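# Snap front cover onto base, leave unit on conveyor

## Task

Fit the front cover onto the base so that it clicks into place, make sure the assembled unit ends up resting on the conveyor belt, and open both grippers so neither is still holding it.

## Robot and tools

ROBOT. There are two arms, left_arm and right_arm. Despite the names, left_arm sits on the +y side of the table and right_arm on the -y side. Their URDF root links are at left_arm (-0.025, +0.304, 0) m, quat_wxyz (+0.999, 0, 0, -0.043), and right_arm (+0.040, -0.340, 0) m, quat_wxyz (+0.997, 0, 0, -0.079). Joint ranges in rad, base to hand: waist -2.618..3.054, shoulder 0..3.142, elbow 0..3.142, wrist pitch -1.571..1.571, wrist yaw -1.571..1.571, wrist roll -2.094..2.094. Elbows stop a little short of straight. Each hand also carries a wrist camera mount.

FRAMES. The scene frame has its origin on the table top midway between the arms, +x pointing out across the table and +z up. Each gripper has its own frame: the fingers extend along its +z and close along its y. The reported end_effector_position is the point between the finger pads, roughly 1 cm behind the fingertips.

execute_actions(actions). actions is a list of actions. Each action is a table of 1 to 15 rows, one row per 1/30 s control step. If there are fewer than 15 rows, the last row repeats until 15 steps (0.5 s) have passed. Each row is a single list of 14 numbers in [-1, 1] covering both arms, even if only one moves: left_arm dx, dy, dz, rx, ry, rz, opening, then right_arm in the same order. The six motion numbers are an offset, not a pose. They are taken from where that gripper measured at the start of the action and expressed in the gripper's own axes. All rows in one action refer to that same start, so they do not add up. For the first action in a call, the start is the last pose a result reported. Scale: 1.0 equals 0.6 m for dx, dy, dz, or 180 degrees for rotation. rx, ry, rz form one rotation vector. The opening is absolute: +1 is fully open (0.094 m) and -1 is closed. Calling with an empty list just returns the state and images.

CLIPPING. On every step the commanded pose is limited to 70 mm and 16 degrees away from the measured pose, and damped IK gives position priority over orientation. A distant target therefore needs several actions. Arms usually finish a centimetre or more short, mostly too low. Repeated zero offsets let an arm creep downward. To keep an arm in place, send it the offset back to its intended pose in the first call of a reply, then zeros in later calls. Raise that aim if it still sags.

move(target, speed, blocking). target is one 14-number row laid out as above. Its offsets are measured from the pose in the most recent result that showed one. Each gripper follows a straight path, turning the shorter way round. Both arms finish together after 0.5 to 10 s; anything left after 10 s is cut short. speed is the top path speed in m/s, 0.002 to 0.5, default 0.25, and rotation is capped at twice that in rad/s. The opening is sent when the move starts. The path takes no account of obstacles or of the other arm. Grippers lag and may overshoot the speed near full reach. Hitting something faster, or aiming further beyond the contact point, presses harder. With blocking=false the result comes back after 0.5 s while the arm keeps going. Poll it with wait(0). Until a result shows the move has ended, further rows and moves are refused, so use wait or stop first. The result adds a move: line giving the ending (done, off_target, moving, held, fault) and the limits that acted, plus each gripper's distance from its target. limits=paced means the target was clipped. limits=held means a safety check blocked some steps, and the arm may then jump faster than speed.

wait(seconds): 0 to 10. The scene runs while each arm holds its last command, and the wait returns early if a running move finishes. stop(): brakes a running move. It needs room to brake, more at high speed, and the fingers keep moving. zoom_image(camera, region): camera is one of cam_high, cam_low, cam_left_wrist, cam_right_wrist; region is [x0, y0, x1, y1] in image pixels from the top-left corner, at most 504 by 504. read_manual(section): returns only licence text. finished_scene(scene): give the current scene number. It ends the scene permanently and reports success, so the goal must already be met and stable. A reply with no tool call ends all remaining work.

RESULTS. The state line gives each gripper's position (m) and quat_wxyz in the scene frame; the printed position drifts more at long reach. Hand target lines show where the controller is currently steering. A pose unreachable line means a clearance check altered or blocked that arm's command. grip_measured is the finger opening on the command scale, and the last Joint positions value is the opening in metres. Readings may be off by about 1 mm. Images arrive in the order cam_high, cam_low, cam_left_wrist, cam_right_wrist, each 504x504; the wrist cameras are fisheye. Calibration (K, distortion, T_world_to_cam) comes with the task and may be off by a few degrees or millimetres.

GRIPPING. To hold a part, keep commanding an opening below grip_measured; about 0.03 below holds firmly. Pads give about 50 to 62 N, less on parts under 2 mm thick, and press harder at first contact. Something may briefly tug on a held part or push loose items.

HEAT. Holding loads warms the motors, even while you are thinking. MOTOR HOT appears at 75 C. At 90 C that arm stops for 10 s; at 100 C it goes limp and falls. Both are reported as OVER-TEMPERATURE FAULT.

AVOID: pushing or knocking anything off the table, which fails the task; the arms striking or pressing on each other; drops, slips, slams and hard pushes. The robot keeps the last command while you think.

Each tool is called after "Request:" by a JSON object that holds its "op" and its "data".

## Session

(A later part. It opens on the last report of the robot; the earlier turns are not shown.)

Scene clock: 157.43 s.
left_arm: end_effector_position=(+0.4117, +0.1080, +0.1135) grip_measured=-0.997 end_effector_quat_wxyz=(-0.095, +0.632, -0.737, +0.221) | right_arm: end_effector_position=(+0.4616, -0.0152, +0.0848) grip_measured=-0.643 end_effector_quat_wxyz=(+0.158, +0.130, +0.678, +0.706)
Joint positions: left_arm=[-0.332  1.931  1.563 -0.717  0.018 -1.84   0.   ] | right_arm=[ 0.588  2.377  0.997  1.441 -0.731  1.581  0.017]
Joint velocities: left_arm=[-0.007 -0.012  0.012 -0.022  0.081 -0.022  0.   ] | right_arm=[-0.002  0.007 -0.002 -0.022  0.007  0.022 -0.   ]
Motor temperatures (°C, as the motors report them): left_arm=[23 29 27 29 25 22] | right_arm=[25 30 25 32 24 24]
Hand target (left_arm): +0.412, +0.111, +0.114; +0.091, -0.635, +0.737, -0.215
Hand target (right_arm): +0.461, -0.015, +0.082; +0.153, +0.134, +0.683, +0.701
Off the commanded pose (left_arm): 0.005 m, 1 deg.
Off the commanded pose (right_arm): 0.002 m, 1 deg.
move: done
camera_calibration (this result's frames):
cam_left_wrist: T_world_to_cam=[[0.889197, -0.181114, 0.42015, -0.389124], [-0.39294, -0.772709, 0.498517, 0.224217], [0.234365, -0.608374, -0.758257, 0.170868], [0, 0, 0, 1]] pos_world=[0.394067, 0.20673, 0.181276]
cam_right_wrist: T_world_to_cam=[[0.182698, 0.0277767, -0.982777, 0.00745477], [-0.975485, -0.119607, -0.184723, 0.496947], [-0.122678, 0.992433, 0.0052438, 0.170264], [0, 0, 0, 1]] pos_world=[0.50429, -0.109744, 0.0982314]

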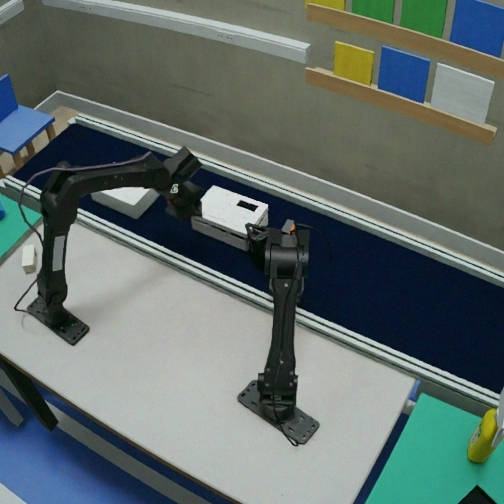

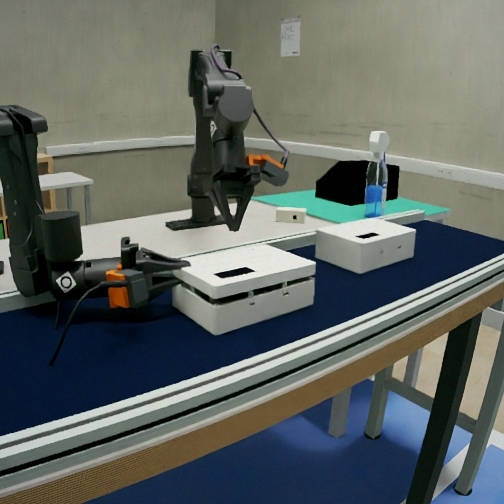

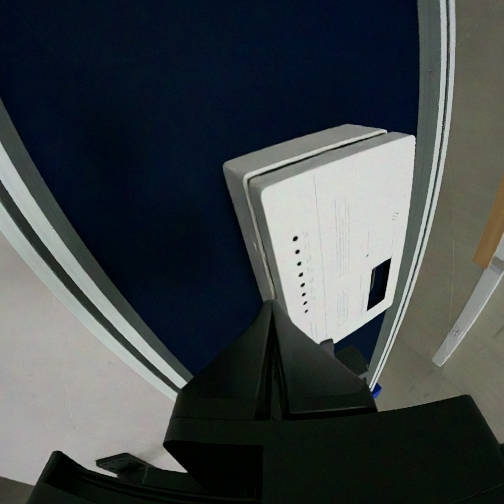

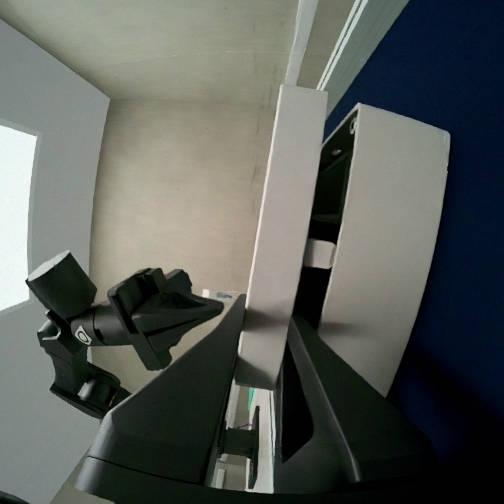

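Request:
{"op": "move", "data": {"target": [-0.03,-0.097,0.059,-0.03,0,0,-1, 0,-0.004,0.0,0.005,0,0.004,-0.78], "speed": 0.15}}

Request:
{"op": "move", "data": {"target": [-0.009,0.03,0.065,-0.02,0,0,-1, 0,-0.004,0.0,0.005,0,0.004,-0.78], "speed": 0.03}}

Request:
{"op": "zoom_image", "data": {"camera": "cam_low", "region": [140, 200, 320, 340]}}

Request:
{"op": "zoom_image", "data": {"camera": "cam_high", "region": [170, 180, 280, 260]}}

Scene clock: 158.97 s.
left_arm: end_effector_position=(+0.4824, +0.1114, +0.1051) grip_measured=-0.997 end_effector_quat_wxyz=(-0.070, +0.639, -0.742, +0.192) | right_arm: end_effector_position=(+0.4616, -0.0152, +0.0848) grip_measured=-0.643 end_effector_quat_wxyz=(+0.158, +0.130, +0.678, +0.706)
Joint positions: left_arm=[-0.257  2.286  2.106 -0.984  0.066 -1.778  0.   ] | right_arm=[ 0.588  2.377  0.997  1.441 -0.731  1.581  0.017]
Joint velocities: left_arm=[0.002 0.002 0.007 0.007 0.022 0.022 0.001] | right_arm=[ 0.002  0.007 -0.017  0.037 -0.037  0.007  0.001]
Motor temperatures (°C, as the motors report them): left_arm=[23 29 27 29 25 22] | right_arm=[25 31 25 32 24 24]
Hand target (left_arm): +0.482, +0.113, +0.105; +0.066, -0.637, +0.745, -0.186
Hand target (right_arm): +0.462, -0.015, +0.082; +0.153, +0.135, +0.683, +0.701
Off the commanded pose (left_arm): 0.001 m, 1 deg.
Off the commanded pose (right_arm): 0.002 m, 1 deg.
move: done
camera_calibration (this result's frames):
cam_left_wrist: T_world_to_cam=[[0.918221, -0.187846, 0.348688, -0.453639], [-0.355853, -0.777797, 0.518074, 0.239395], [0.17389, -0.599788, -0.781036, 0.180586], [0, 0, 0, 1]] pos_world=[0.470328, 0.209299, 0.175198]
cam_right_wrist: T_world_to_cam=[[0.182354, 0.027929, -0.982836, 0.00762097], [-0.975548, -0.119596, -0.184401, 0.496949], [-0.122693, 0.99243, 0.00543721, 0.170255], [0, 0, 0, 1]] pos_world=[0.504297, -0.109746, 0.0982021]

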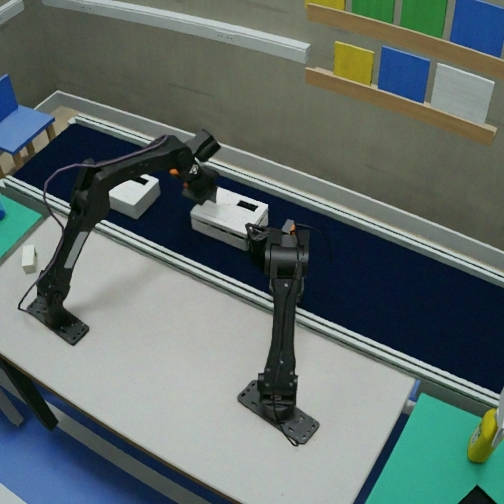

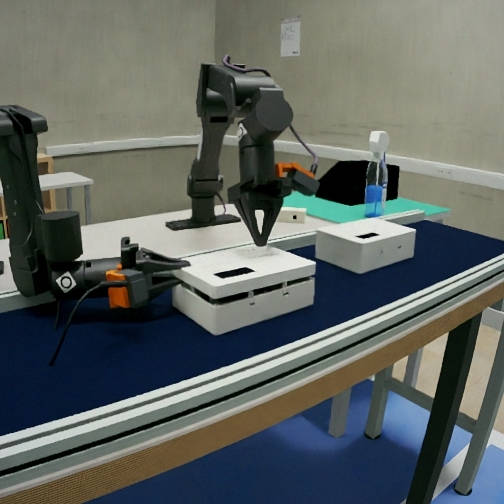

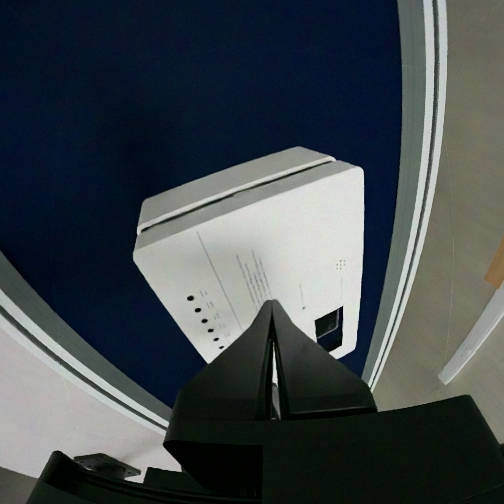

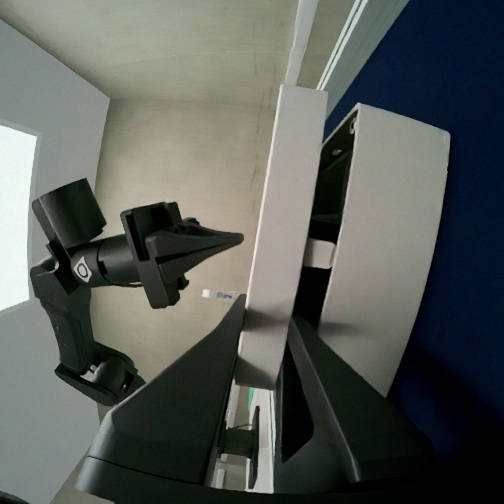

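Scene clock: 160.63 s.
left_arm: end_effector_position=(+0.4883, +0.1079, +0.0897) grip_measured=-0.997 end_effector_quat_wxyz=(-0.068, +0.638, -0.742, +0.196) | right_arm: end_effector_position=(+0.4617, -0.0152, +0.0846) grip_measured=-0.643 end_effector_quat_wxyz=(+0.157, +0.130, +0.678, +0.706)
Joint positions: left_arm=[-0.257  2.313  2.088 -0.935  0.074 -1.778  0.   ] | right_arm=[ 0.588  2.377  0.997  1.441 -0.731  1.582  0.017]
Joint velocities: left_arm=[ 0.007  0.012  0.002 -0.066  0.022 -0.022 -0.002] | right_arm=[-0.007 -0.007  0.002  0.037 -0.007 -0.007 -0.   ]
Motor temperatures (°C, as the motors report them): left_arm=[23 29 27 29 25 22] | right_arm=[25 31 25 32 24 24]
Hand target (left_arm): +0.479, +0.112, +0.062; +0.050, -0.641, +0.747, -0.168
Hand target (right_arm): +0.462, -0.015, +0.082; +0.153, +0.135, +0.683, +0.701
Off the commanded pose (left_arm): 0.029 m, 4 deg.
Off the commanded pose (right_arm): 0.002 m, 1 deg.
move: off_target (left_arm)
camera_calibration (this result's frames):
cam_left_wrist: T_world_to_cam=[[0.916951, -0.187757, 0.352062, -0.453998], [-0.359171, -0.772705, 0.523378, 0.247371], [0.173772, -0.606362, -0.775969, 0.165767], [0, 0, 0, 1]] pos_world=[0.476336, 0.206418, 0.158997]
cam_right_wrist: T_world_to_cam=[[0.18064, 0.0280737, -0.983149, 0.00828742], [-0.975861, -0.119622, -0.182717, 0.496931], [-0.122735, 0.992423, 0.0057876, 0.170243], [0, 0, 0, 1]] pos_world=[0.504334, -0.109741, 0.0979601]

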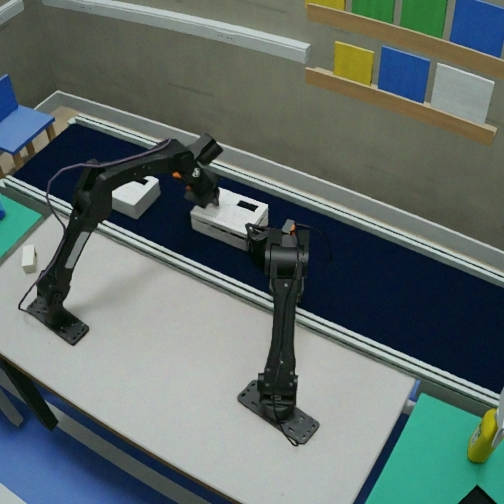

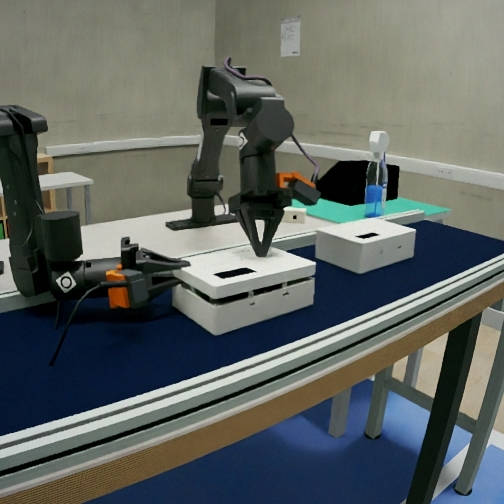

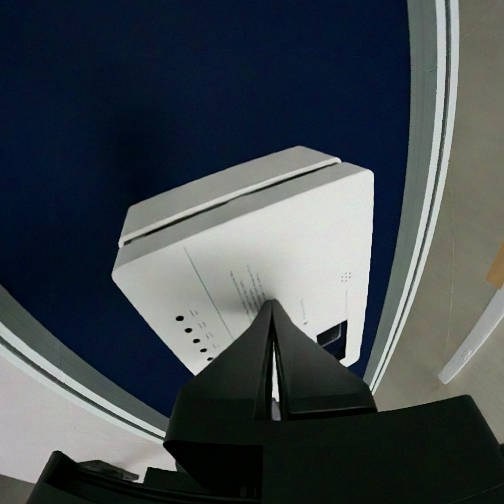

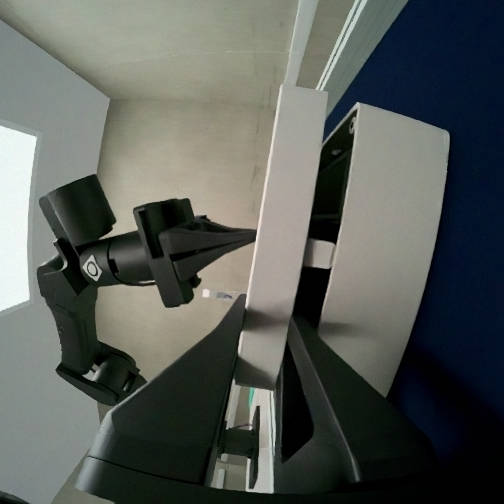

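Region (140, 200, 320, 340) of cam_low's 504x504 image, scaled by 2.800, with more detail than that image has.

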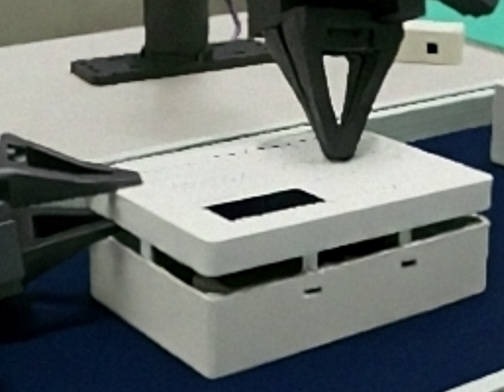

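Region (170, 180, 280, 260) of cam_high's 504x504 image, scaled by 4.582, with more detail than that image has; it fills the top 367 rows of this view, and the rest is white.

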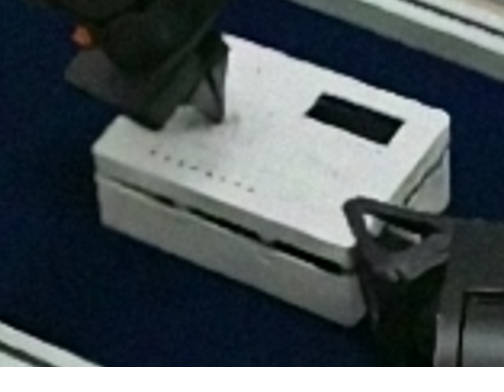

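Request:
{"op": "move", "data": {"target": [-0.006,0.03,0.04,-0.03,0,0,-1, 0,0.008,-0.07,-0.008,0,-0.007,-0.58], "speed": 0.04}}

Request:
{"op": "zoom_image", "data": {"camera": "cam_low", "region": [140, 200, 320, 340]}}

Request:
{"op": "zoom_image", "data": {"camera": "cam_high", "region": [170, 180, 280, 260]}}

Scene clock: 162.33 s.
left_arm: end_effector_position=(+0.4922, +0.1051, +0.0887) grip_measured=-0.997 end_effector_quat_wxyz=(-0.065, +0.637, -0.742, +0.198) | right_arm: end_effector_position=(+0.4492, -0.0476, +0.0850) grip_measured=-0.582 end_effector_quat_wxyz=(+0.164, +0.124, +0.674, +0.709)
Joint positions: left_arm=[-0.257  2.336  2.123 -0.946  0.081 -1.778  0.   ] | right_arm=[ 0.521  2.356  0.891  1.552 -0.798  1.587  0.02 ]
Joint velocities: left_arm=[ 0.007  0.007 -0.002  0.051  0.051 -0.022  0.001] | right_arm=[ 0.007 -0.002 -0.007 -0.007 -0.051 -0.037 -0.   ]
Motor temperatures (°C, as the motors report them): left_arm=[23 29 27 29 25 22] | right_arm=[25 31 25 32 24 24]
Hand target (left_arm): +0.480, +0.109, +0.061; +0.039, -0.641, +0.749, -0.161
Hand target (right_arm): +0.446, -0.054, +0.087; +0.166, +0.121, +0.674, +0.710
Off the commanded pose (left_arm): 0.031 m, 5 deg.
Off the commanded pose (right_arm): 0.008 m, 1 deg.
joint sent to its limit (right arm) — the command would take joint 4 (wrist pitch) past its upper limit, so that joint was sent only as far as its limit.
move: off_target (left_arm)
camera_calibration (this result's frames):
cam_left_wrist: T_world_to_cam=[[0.916812, -0.188078, 0.352254, -0.457682], [-0.3608, -0.768166, 0.528909, 0.247011], [0.171114, -0.612003, -0.772122, 0.164175], [0, 0, 0, 1]] pos_world=[0.480637, 0.204141, 0.157337]
cam_right_wrist: T_world_to_cam=[[0.201184, 0.0354383, -0.978912, 0.00263972], [-0.971847, -0.117892, -0.204, 0.481041], [-0.122635, 0.992394, 0.0107226, 0.200461], [0, 0, 0, 1]] pos_world=[0.49155, -0.142319, 0.0985666]

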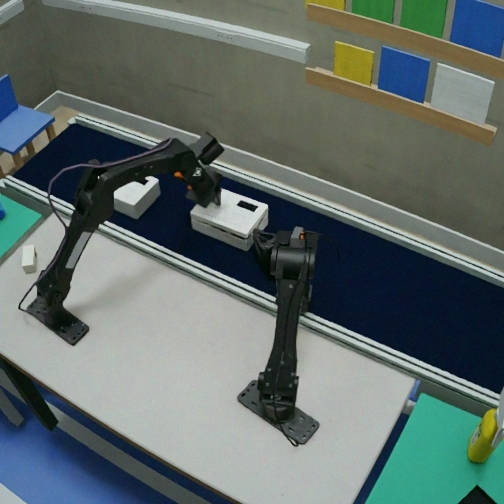

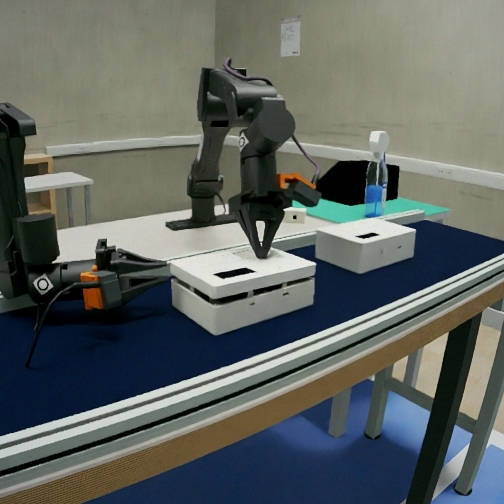

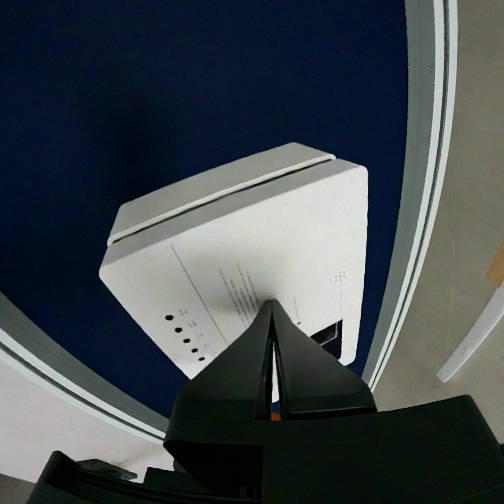

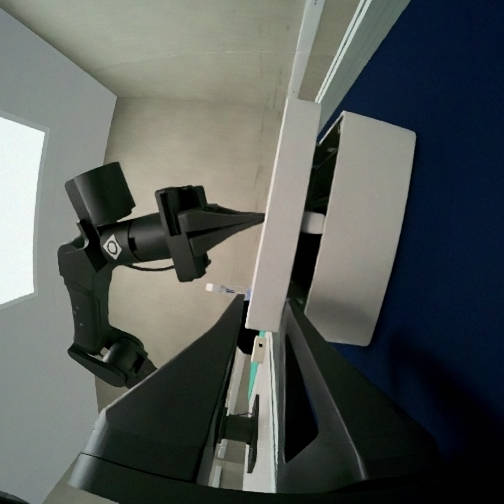

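Region (140, 200, 320, 340) of cam_low's 504x504 image, scaled by 2.800, with more detail than that image has.

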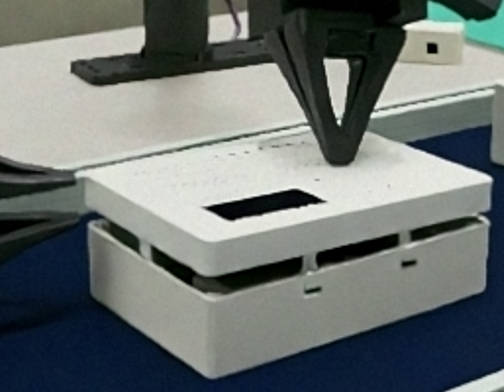

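Region (170, 180, 280, 260) of cam_high's 504x504 image, scaled by 4.582, with more detail than that image has; it fills the top 367 rows of this view, and the rest is white.

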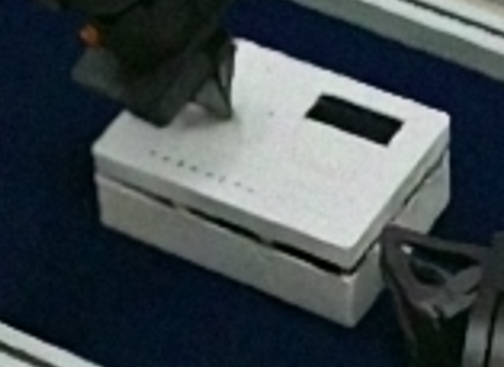

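Request:
{"op": "move", "data": {"target": [-0.012,0.06,0.09,-0.05,0,0,-1, -0.01,0.07,0.02,0.3,0,0,-1], "speed": 0.2}}

Request:
{"op": "zoom_image", "data": {"camera": "cam_low", "region": [140, 200, 320, 340]}}

Scene clock: 165.67 s.
left_arm: end_effector_position=(+0.4981, +0.1000, +0.0867) grip_measured=-0.997 end_effector_quat_wxyz=(-0.062, +0.633, -0.744, +0.206) | right_arm: end_effector_position=(+0.4540, -0.0464, +0.1236) grip_measured=-0.986 end_effector_quat_wxyz=(+0.082, +0.189, +0.923, +0.326)
Joint positions: left_arm=[-0.257  2.363  2.156 -0.941  0.097 -1.774  0.   ] | right_arm=[ 0.64   1.981  1.58  -0.59  -0.389  1.002  0.001]
Joint velocities: left_arm=[-0.002 -0.007  0.002 -0.037 -0.007 -0.007  0.   ] | right_arm=[-0.002 -0.007  0.002  0.037 -0.037 -0.022  0.001]
Motor temperatures (°C, as the motors report them): left_arm=[23 29 27 29 25 22] | right_arm=[25 31 26 32 24 24]
Hand target (left_arm): +0.476, +0.107, +0.028; +0.015, -0.641, +0.754, -0.140
Hand target (right_arm): +0.456, -0.041, +0.128; +0.089, +0.178, +0.925, +0.324
Off the commanded pose (left_arm): 0.065 m, 9 deg.
Off the commanded pose (right_arm): 0.008 m, 1 deg.
move: off_target (left_arm)
camera_calibration (this result's frames):
cam_left_wrist: T_world_to_cam=[[0.912558, -0.191799, 0.361179, -0.461659], [-0.372096, -0.755824, 0.538772, 0.249803], [0.169652, -0.626054, -0.761101, 0.159655], [0, 0, 0, 1]] pos_world=[0.487156, 0.200214, 0.153669]
cam_right_wrist: T_world_to_cam=[[-0.162808, -0.729471, -0.664354, 0.130237], [-0.958236, -0.0435472, 0.282643, 0.430839], [-0.235111, 0.682624, -0.691916, 0.322979], [0, 0, 0, 1]] pos_world=[0.509985, -0.106707, 0.188224]

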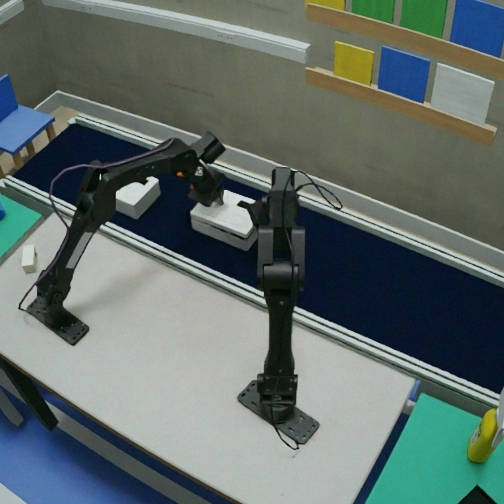

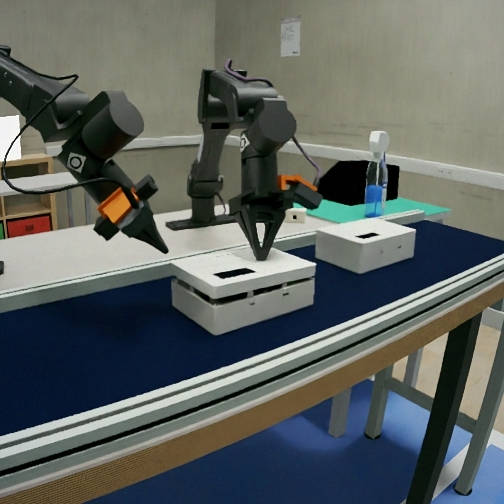

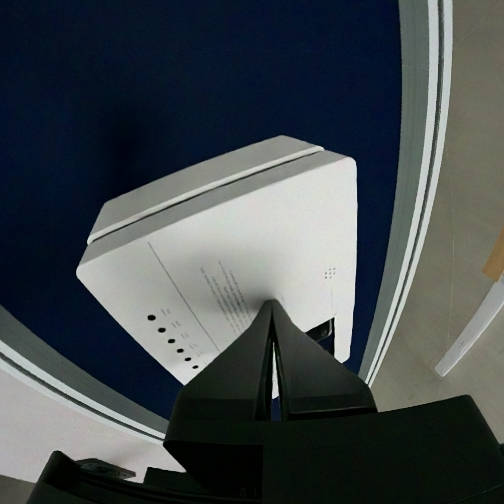

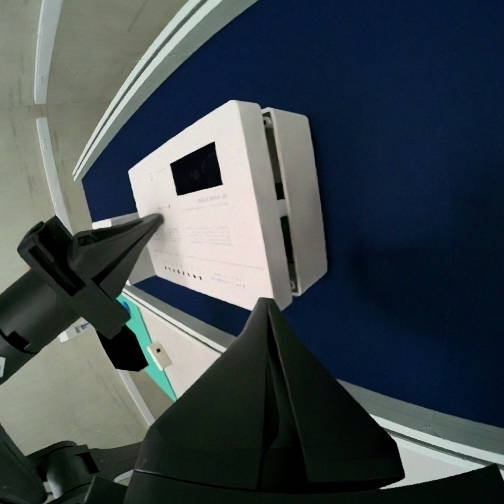

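Region (140, 200, 320, 340) of cam_low's 504x504 image, scaled by 2.800, with more detail than that image has.

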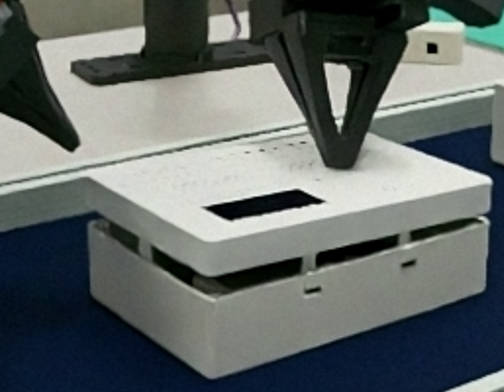

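Request:
{"op": "move", "data": {"target": [-0.012,0.06,0.09,-0.05,0,0,-1, -0.002,0.075,0.075,0.08,0,0,-1], "speed": 0.2}}

Scene clock: 167.43 s.
left_arm: end_effector_position=(+0.5067, +0.0934, +0.0874) grip_measured=-0.997 end_effector_quat_wxyz=(-0.059, +0.627, -0.745, +0.219) | right_arm: end_effector_position=(+0.4791, +0.0092, +0.1151) grip_measured=-0.986 end_effector_quat_wxyz=(+0.052, +0.195, +0.956, +0.214)
Joint positions: left_arm=[-0.257  2.394  2.204 -0.936  0.116 -1.769  0.   ] | right_arm=[ 0.76   2.432  2.394 -1.144 -0.219  1.046  0.001]
Joint velocities: left_arm=[-0.002  0.017  0.002  0.022  0.066 -0.007 -0.   ] | right_arm=[-0.002  0.007 -0.012 -0.022  0.066  0.037 -0.   ]
Motor temperatures (°C, as the motors report them): left_arm=[23 29 27 29 25 22] | right_arm=[25 31 26 32 24 24]
Hand target (left_arm): +0.483, +0.101, +0.027; +0.012, -0.637, +0.756, -0.148
Hand target (right_arm): +0.480, +0.011, +0.117; +0.057, +0.196, +0.956, +0.210
Off the commanded pose (left_arm): 0.068 m, 10 deg.
Off the commanded pose (right_arm): 0.003 m, 1 deg.
move: off_target (left_arm)
camera_calibration (this result's frames):
cam_left_wrist: T_world_to_cam=[[0.904398, -0.195117, 0.379466, -0.468127], [-0.389873, -0.739262, 0.549082, 0.254128], [0.17339, -0.644532, -0.744658, 0.153018], [0, 0, 0, 1]] pos_world=[0.495919, 0.195153, 0.152047]
cam_right_wrist: T_world_to_cam=[[-0.221983, -0.854158, -0.470253, 0.176415], [-0.922057, 0.027059, 0.386108, 0.429852], [-0.317072, 0.519309, -0.793589, 0.337453], [0, 0, 0, 1]] pos_world=[0.542506, -0.0361872, 0.18479]

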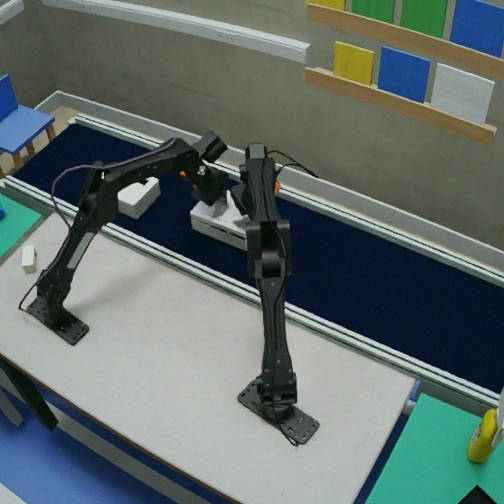

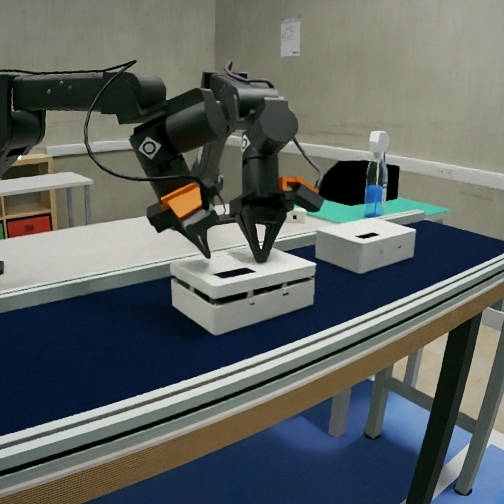

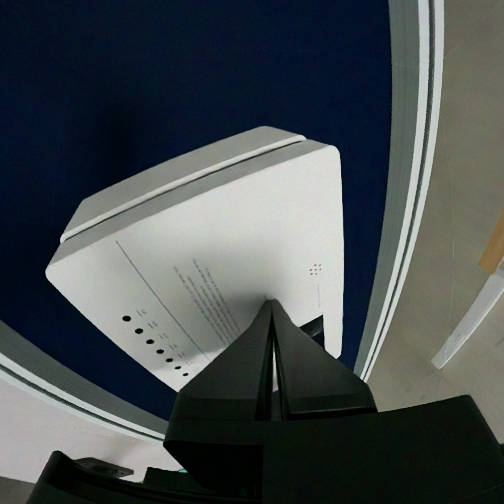

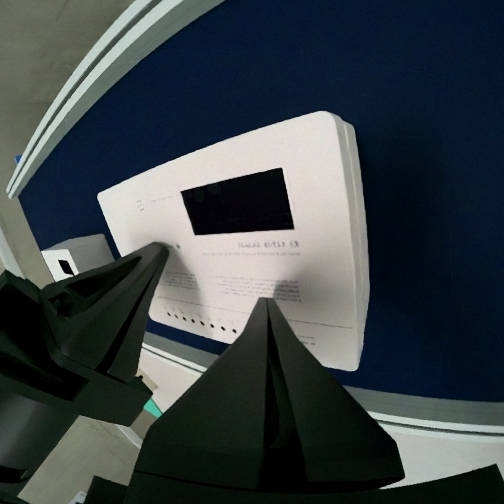

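Request:
{"op": "execute_actions", "data": {"actions": [[[-0.037,0.074,0.075,-0.07,0,0,-1, 0,-0.004,0.008,0,0,0,-1],[-0.037,0.074,0.075,-0.07,0,0,-1, 0,-0.006,0.012,0,0,0,-1],[-0.037,0.074,0.075,-0.07,0,0,-1, 0,-0.008,0.016,0,0,0,-1],[-0.037,0.074,0.075,-0.07,0,0,-1, 0,-0.01,0.02,0,0,0,-1],[-0.037,0.074,0.075,-0.07,0,0,-1, 0,-0.012,0.024,0,0,0,-1],[-0.037,0.074,0.075,-0.07,0,0,-1, 0,-0.014,0.028,0,0,0,-1],[-0.037,0.074,0.075,-0.07,0,0,-1, 0,-0.016,0.032,0.01,0,0,-1],[-0.037,0.074,0.075,-0.07,0,0,-1, 0,-0.018,0.036,0.01,0,0,-1],[-0.037,0.074,0.075,-0.07,0,0,-1, 0,-0.02,0.04,0.01,0,0,-1]],[[-0.03,0.07,0.08,-0.07,0,0,-1, 0,-0.03,0.05,0.02,0,0,-1],[-0.03,0.07,0.08,-0.07,0,0,-1, 0,-0.035,0.06,0.03,0,0,-1],[-0.03,0.07,0.08,-0.07,0,0,-1, 0,-0.045,0.075,0.04,0,0,-1],[-0.03,0.07,0.08,-0.07,0,0,-1, 0,-0.057,0.095,0.05,0,0,-1]],[[-0.03,0.07,0.08,-0.07,0,0,-1, 0,-0.057,0.095,0.05,0,0,-1]]]}}

Request:
{"op": "zoom_image", "data": {"camera": "cam_low", "region": [140, 200, 320, 340]}}

Scene clock: 169.47 s.
left_arm: end_effector_position=(+0.5271, +0.0867, +0.0797) grip_measured=-0.998 end_effector_quat_wxyz=(+0.005, -0.586, +0.777, -0.227) | right_arm: end_effector_position=(+0.4931, +0.0179, +0.0893) grip_measured=-0.987 end_effector_quat_wxyz=(+0.071, +0.193, +0.957, +0.207)
Joint positions: left_arm=[-0.216  2.714  2.781 -1.252  0.254 -1.643  0.   ] | right_arm=[ 0.771  2.491  2.396 -1.07  -0.179  1.046  0.001]
Joint velocities: left_arm=[-0.012  0.076  0.144 -0.081 -0.066  0.037 -0.001] | right_arm=[ 0.007  0.002  0.002  0.022  0.022 -0.022 -0.   ]
Motor temperatures (°C, as the motors report them): left_arm=[23 29 27 28 25 22] | right_arm=[25 31 26 31 24 24]
Hand target (left_arm): +0.501, +0.100, +0.021; -0.042, -0.602, +0.783, -0.148
Hand target (right_arm): +0.481, +0.003, +0.027; +0.044, +0.196, +0.971, +0.130
Off the commanded pose (left_arm): 0.069 m, 13 deg.
Off the commanded pose (right_arm): 0.068 m, 10 deg.
camera_calibration (this result's frames):
cam_left_wrist: T_world_to_cam=[[0.894313, -0.287401, 0.342937, -0.468754], [-0.445048, -0.650545, 0.615405, 0.277481], [0.046228, -0.702988, -0.709698, 0.208709], [0, 0, 0, 1]] pos_world=[0.533056, 0.192513, 0.13811]
cam_right_wrist: T_world_to_cam=[[-0.209418, -0.862391, -0.460897, 0.167913], [-0.935045, 0.0387195, 0.352409, 0.461675], [-0.286069, 0.50476, -0.814483, 0.303779], [0, 0, 0, 1]] pos_world=[0.553753, -0.0264049, 0.162115]

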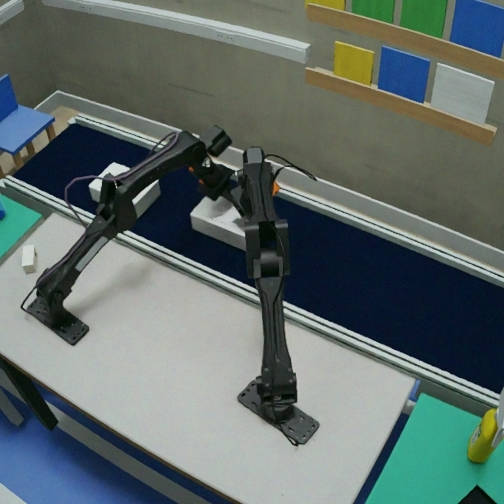

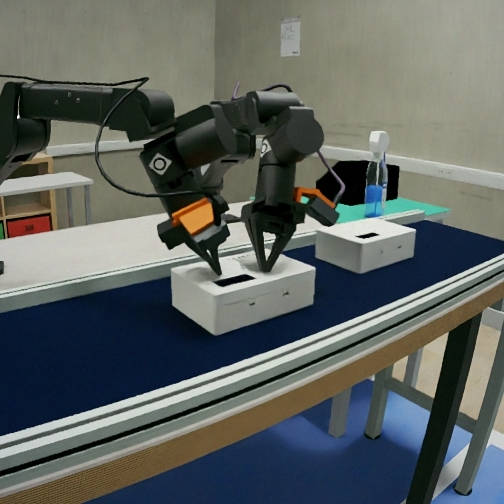

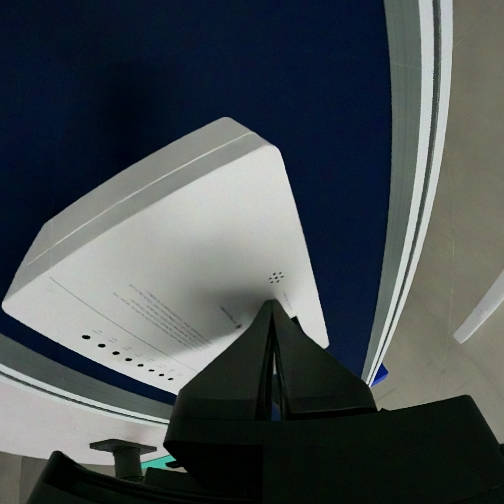

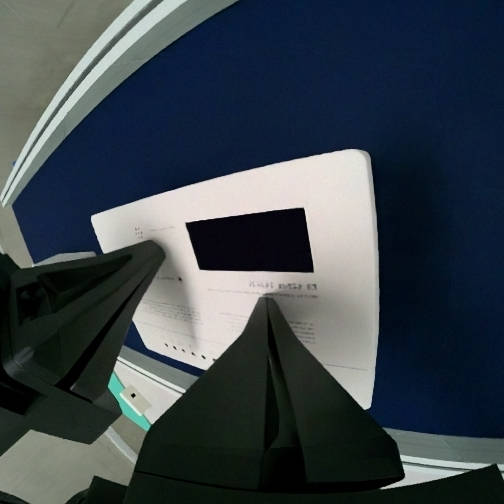

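Region (140, 200, 320, 340) of cam_low's 504x504 image, scaled by 2.800, with more detail than that image has.

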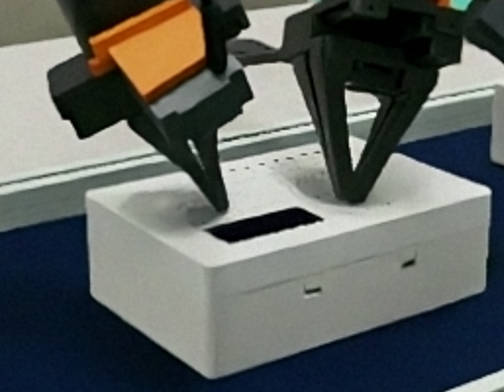

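Snapped. Retract both.

Request:
{"op": "move", "data": {"target": [0,0.03,-0.1,0.05,0,0,-1, 0,-0.03,-0.1,-0.05,0,0,-1], "speed": 0.15}}

Request:
{"op": "zoom_image", "data": {"camera": "cam_high", "region": [170, 180, 280, 260]}}

Request:
{"op": "zoom_image", "data": {"camera": "cam_low", "region": [140, 200, 430, 340]}}

Scene clock: 170.97 s.
left_arm: end_effector_position=(+0.4940, +0.1058, +0.1297) grip_measured=-0.998 end_effector_quat_wxyz=(+0.049, -0.579, +0.761, -0.288) | right_arm: end_effector_position=(+0.4758, -0.0183, +0.1345) grip_measured=-0.987 end_effector_quat_wxyz=(+0.086, +0.194, +0.938, +0.276)
Joint positions: left_arm=[-0.2    2.207  1.994 -0.816  0.255 -1.656  0.   ] | right_arm=[ 0.702  2.161  1.943 -0.831 -0.28   1.026  0.001]
Joint velocities: left_arm=[-0.012 -0.007  0.017  0.037 -0.007  0.007 -0.001] | right_arm=[-0.022 -0.007  0.002  0.007 -0.066  0.022  0.002]
Motor temperatures (°C, as the motors report them): left_arm=[23 29 27 28 25 22] | right_arm=[25 31 26 31 24 24]
Hand target (left_arm): +0.495, +0.111, +0.129; +0.051, -0.584, +0.758, -0.288
Hand target (right_arm): +0.475, -0.020, +0.136; +0.087, +0.187, +0.937, +0.281
Off the commanded pose (left_arm): 0.006 m, 1 deg.
Off the commanded pose (right_arm): 0.003 m, 1 deg.
move: done
camera_calibration (this result's frames):
cam_left_wrist: T_world_to_cam=[[0.842346, -0.243459, 0.480813, -0.44763], [-0.513531, -0.633273, 0.579009, 0.281175], [0.163521, -0.734638, -0.658459, 0.197908], [0, 0, 0, 1]] pos_world=[0.489089, 0.214472, 0.182737]
cam_right_wrist: T_world_to_cam=[[-0.184482, -0.791144, -0.583145, 0.159786], [-0.953551, 0.000318957, 0.301231, 0.445963], [-0.238131, 0.61163, -0.754455, 0.324929], [0, 0, 0, 1]] pos_world=[0.532102, -0.0724647, 0.203985]

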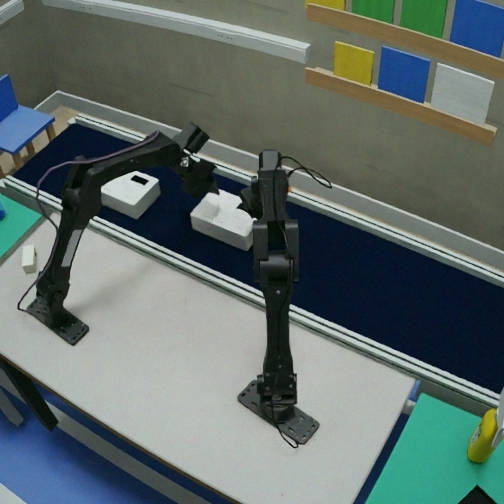

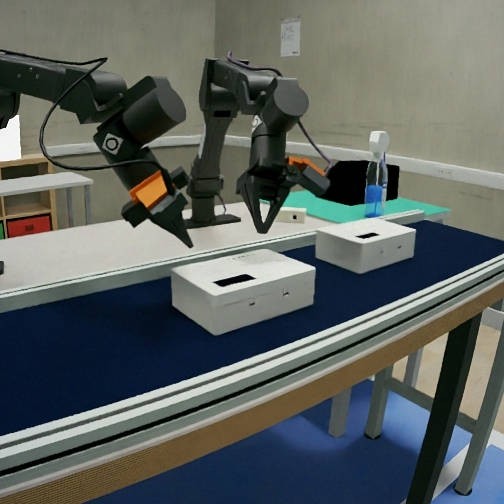

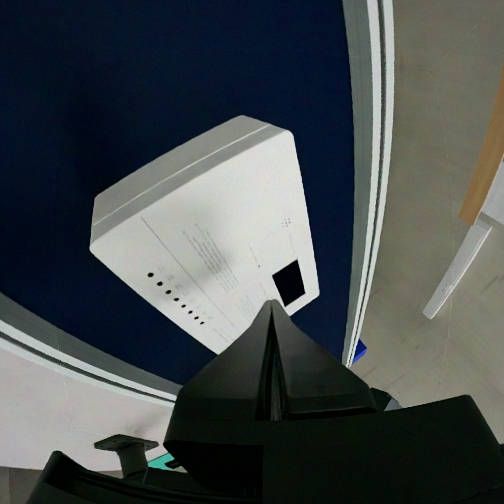

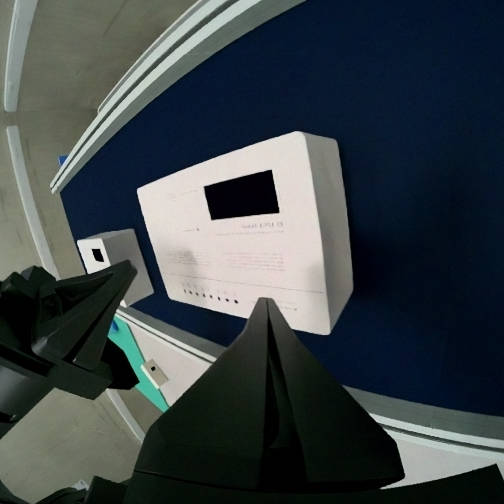

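Region (170, 180, 280, 260) of cam_high's 504x504 image, scaled by 4.582, with more detail than that image has; it fills the top 367 rows of this view, and the rest is white.

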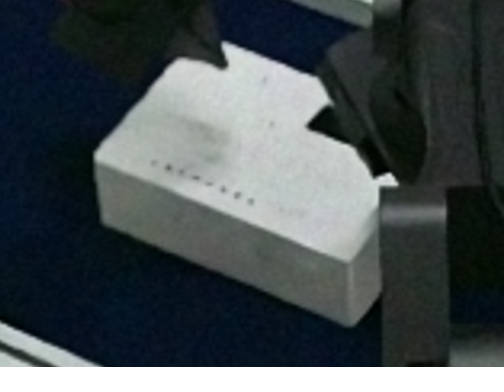

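Region (140, 200, 430, 340) of cam_low's 504x504 image, scaled by 1.738, with more detail than that image has; it fills the top 243 rows of this view, and the rest is white.

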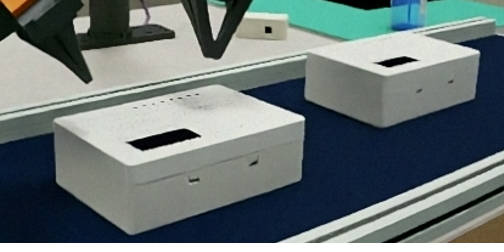

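Request:
{"op": "finished_scene", "data": {"scene": 1}}

The scene is finished: the task was done.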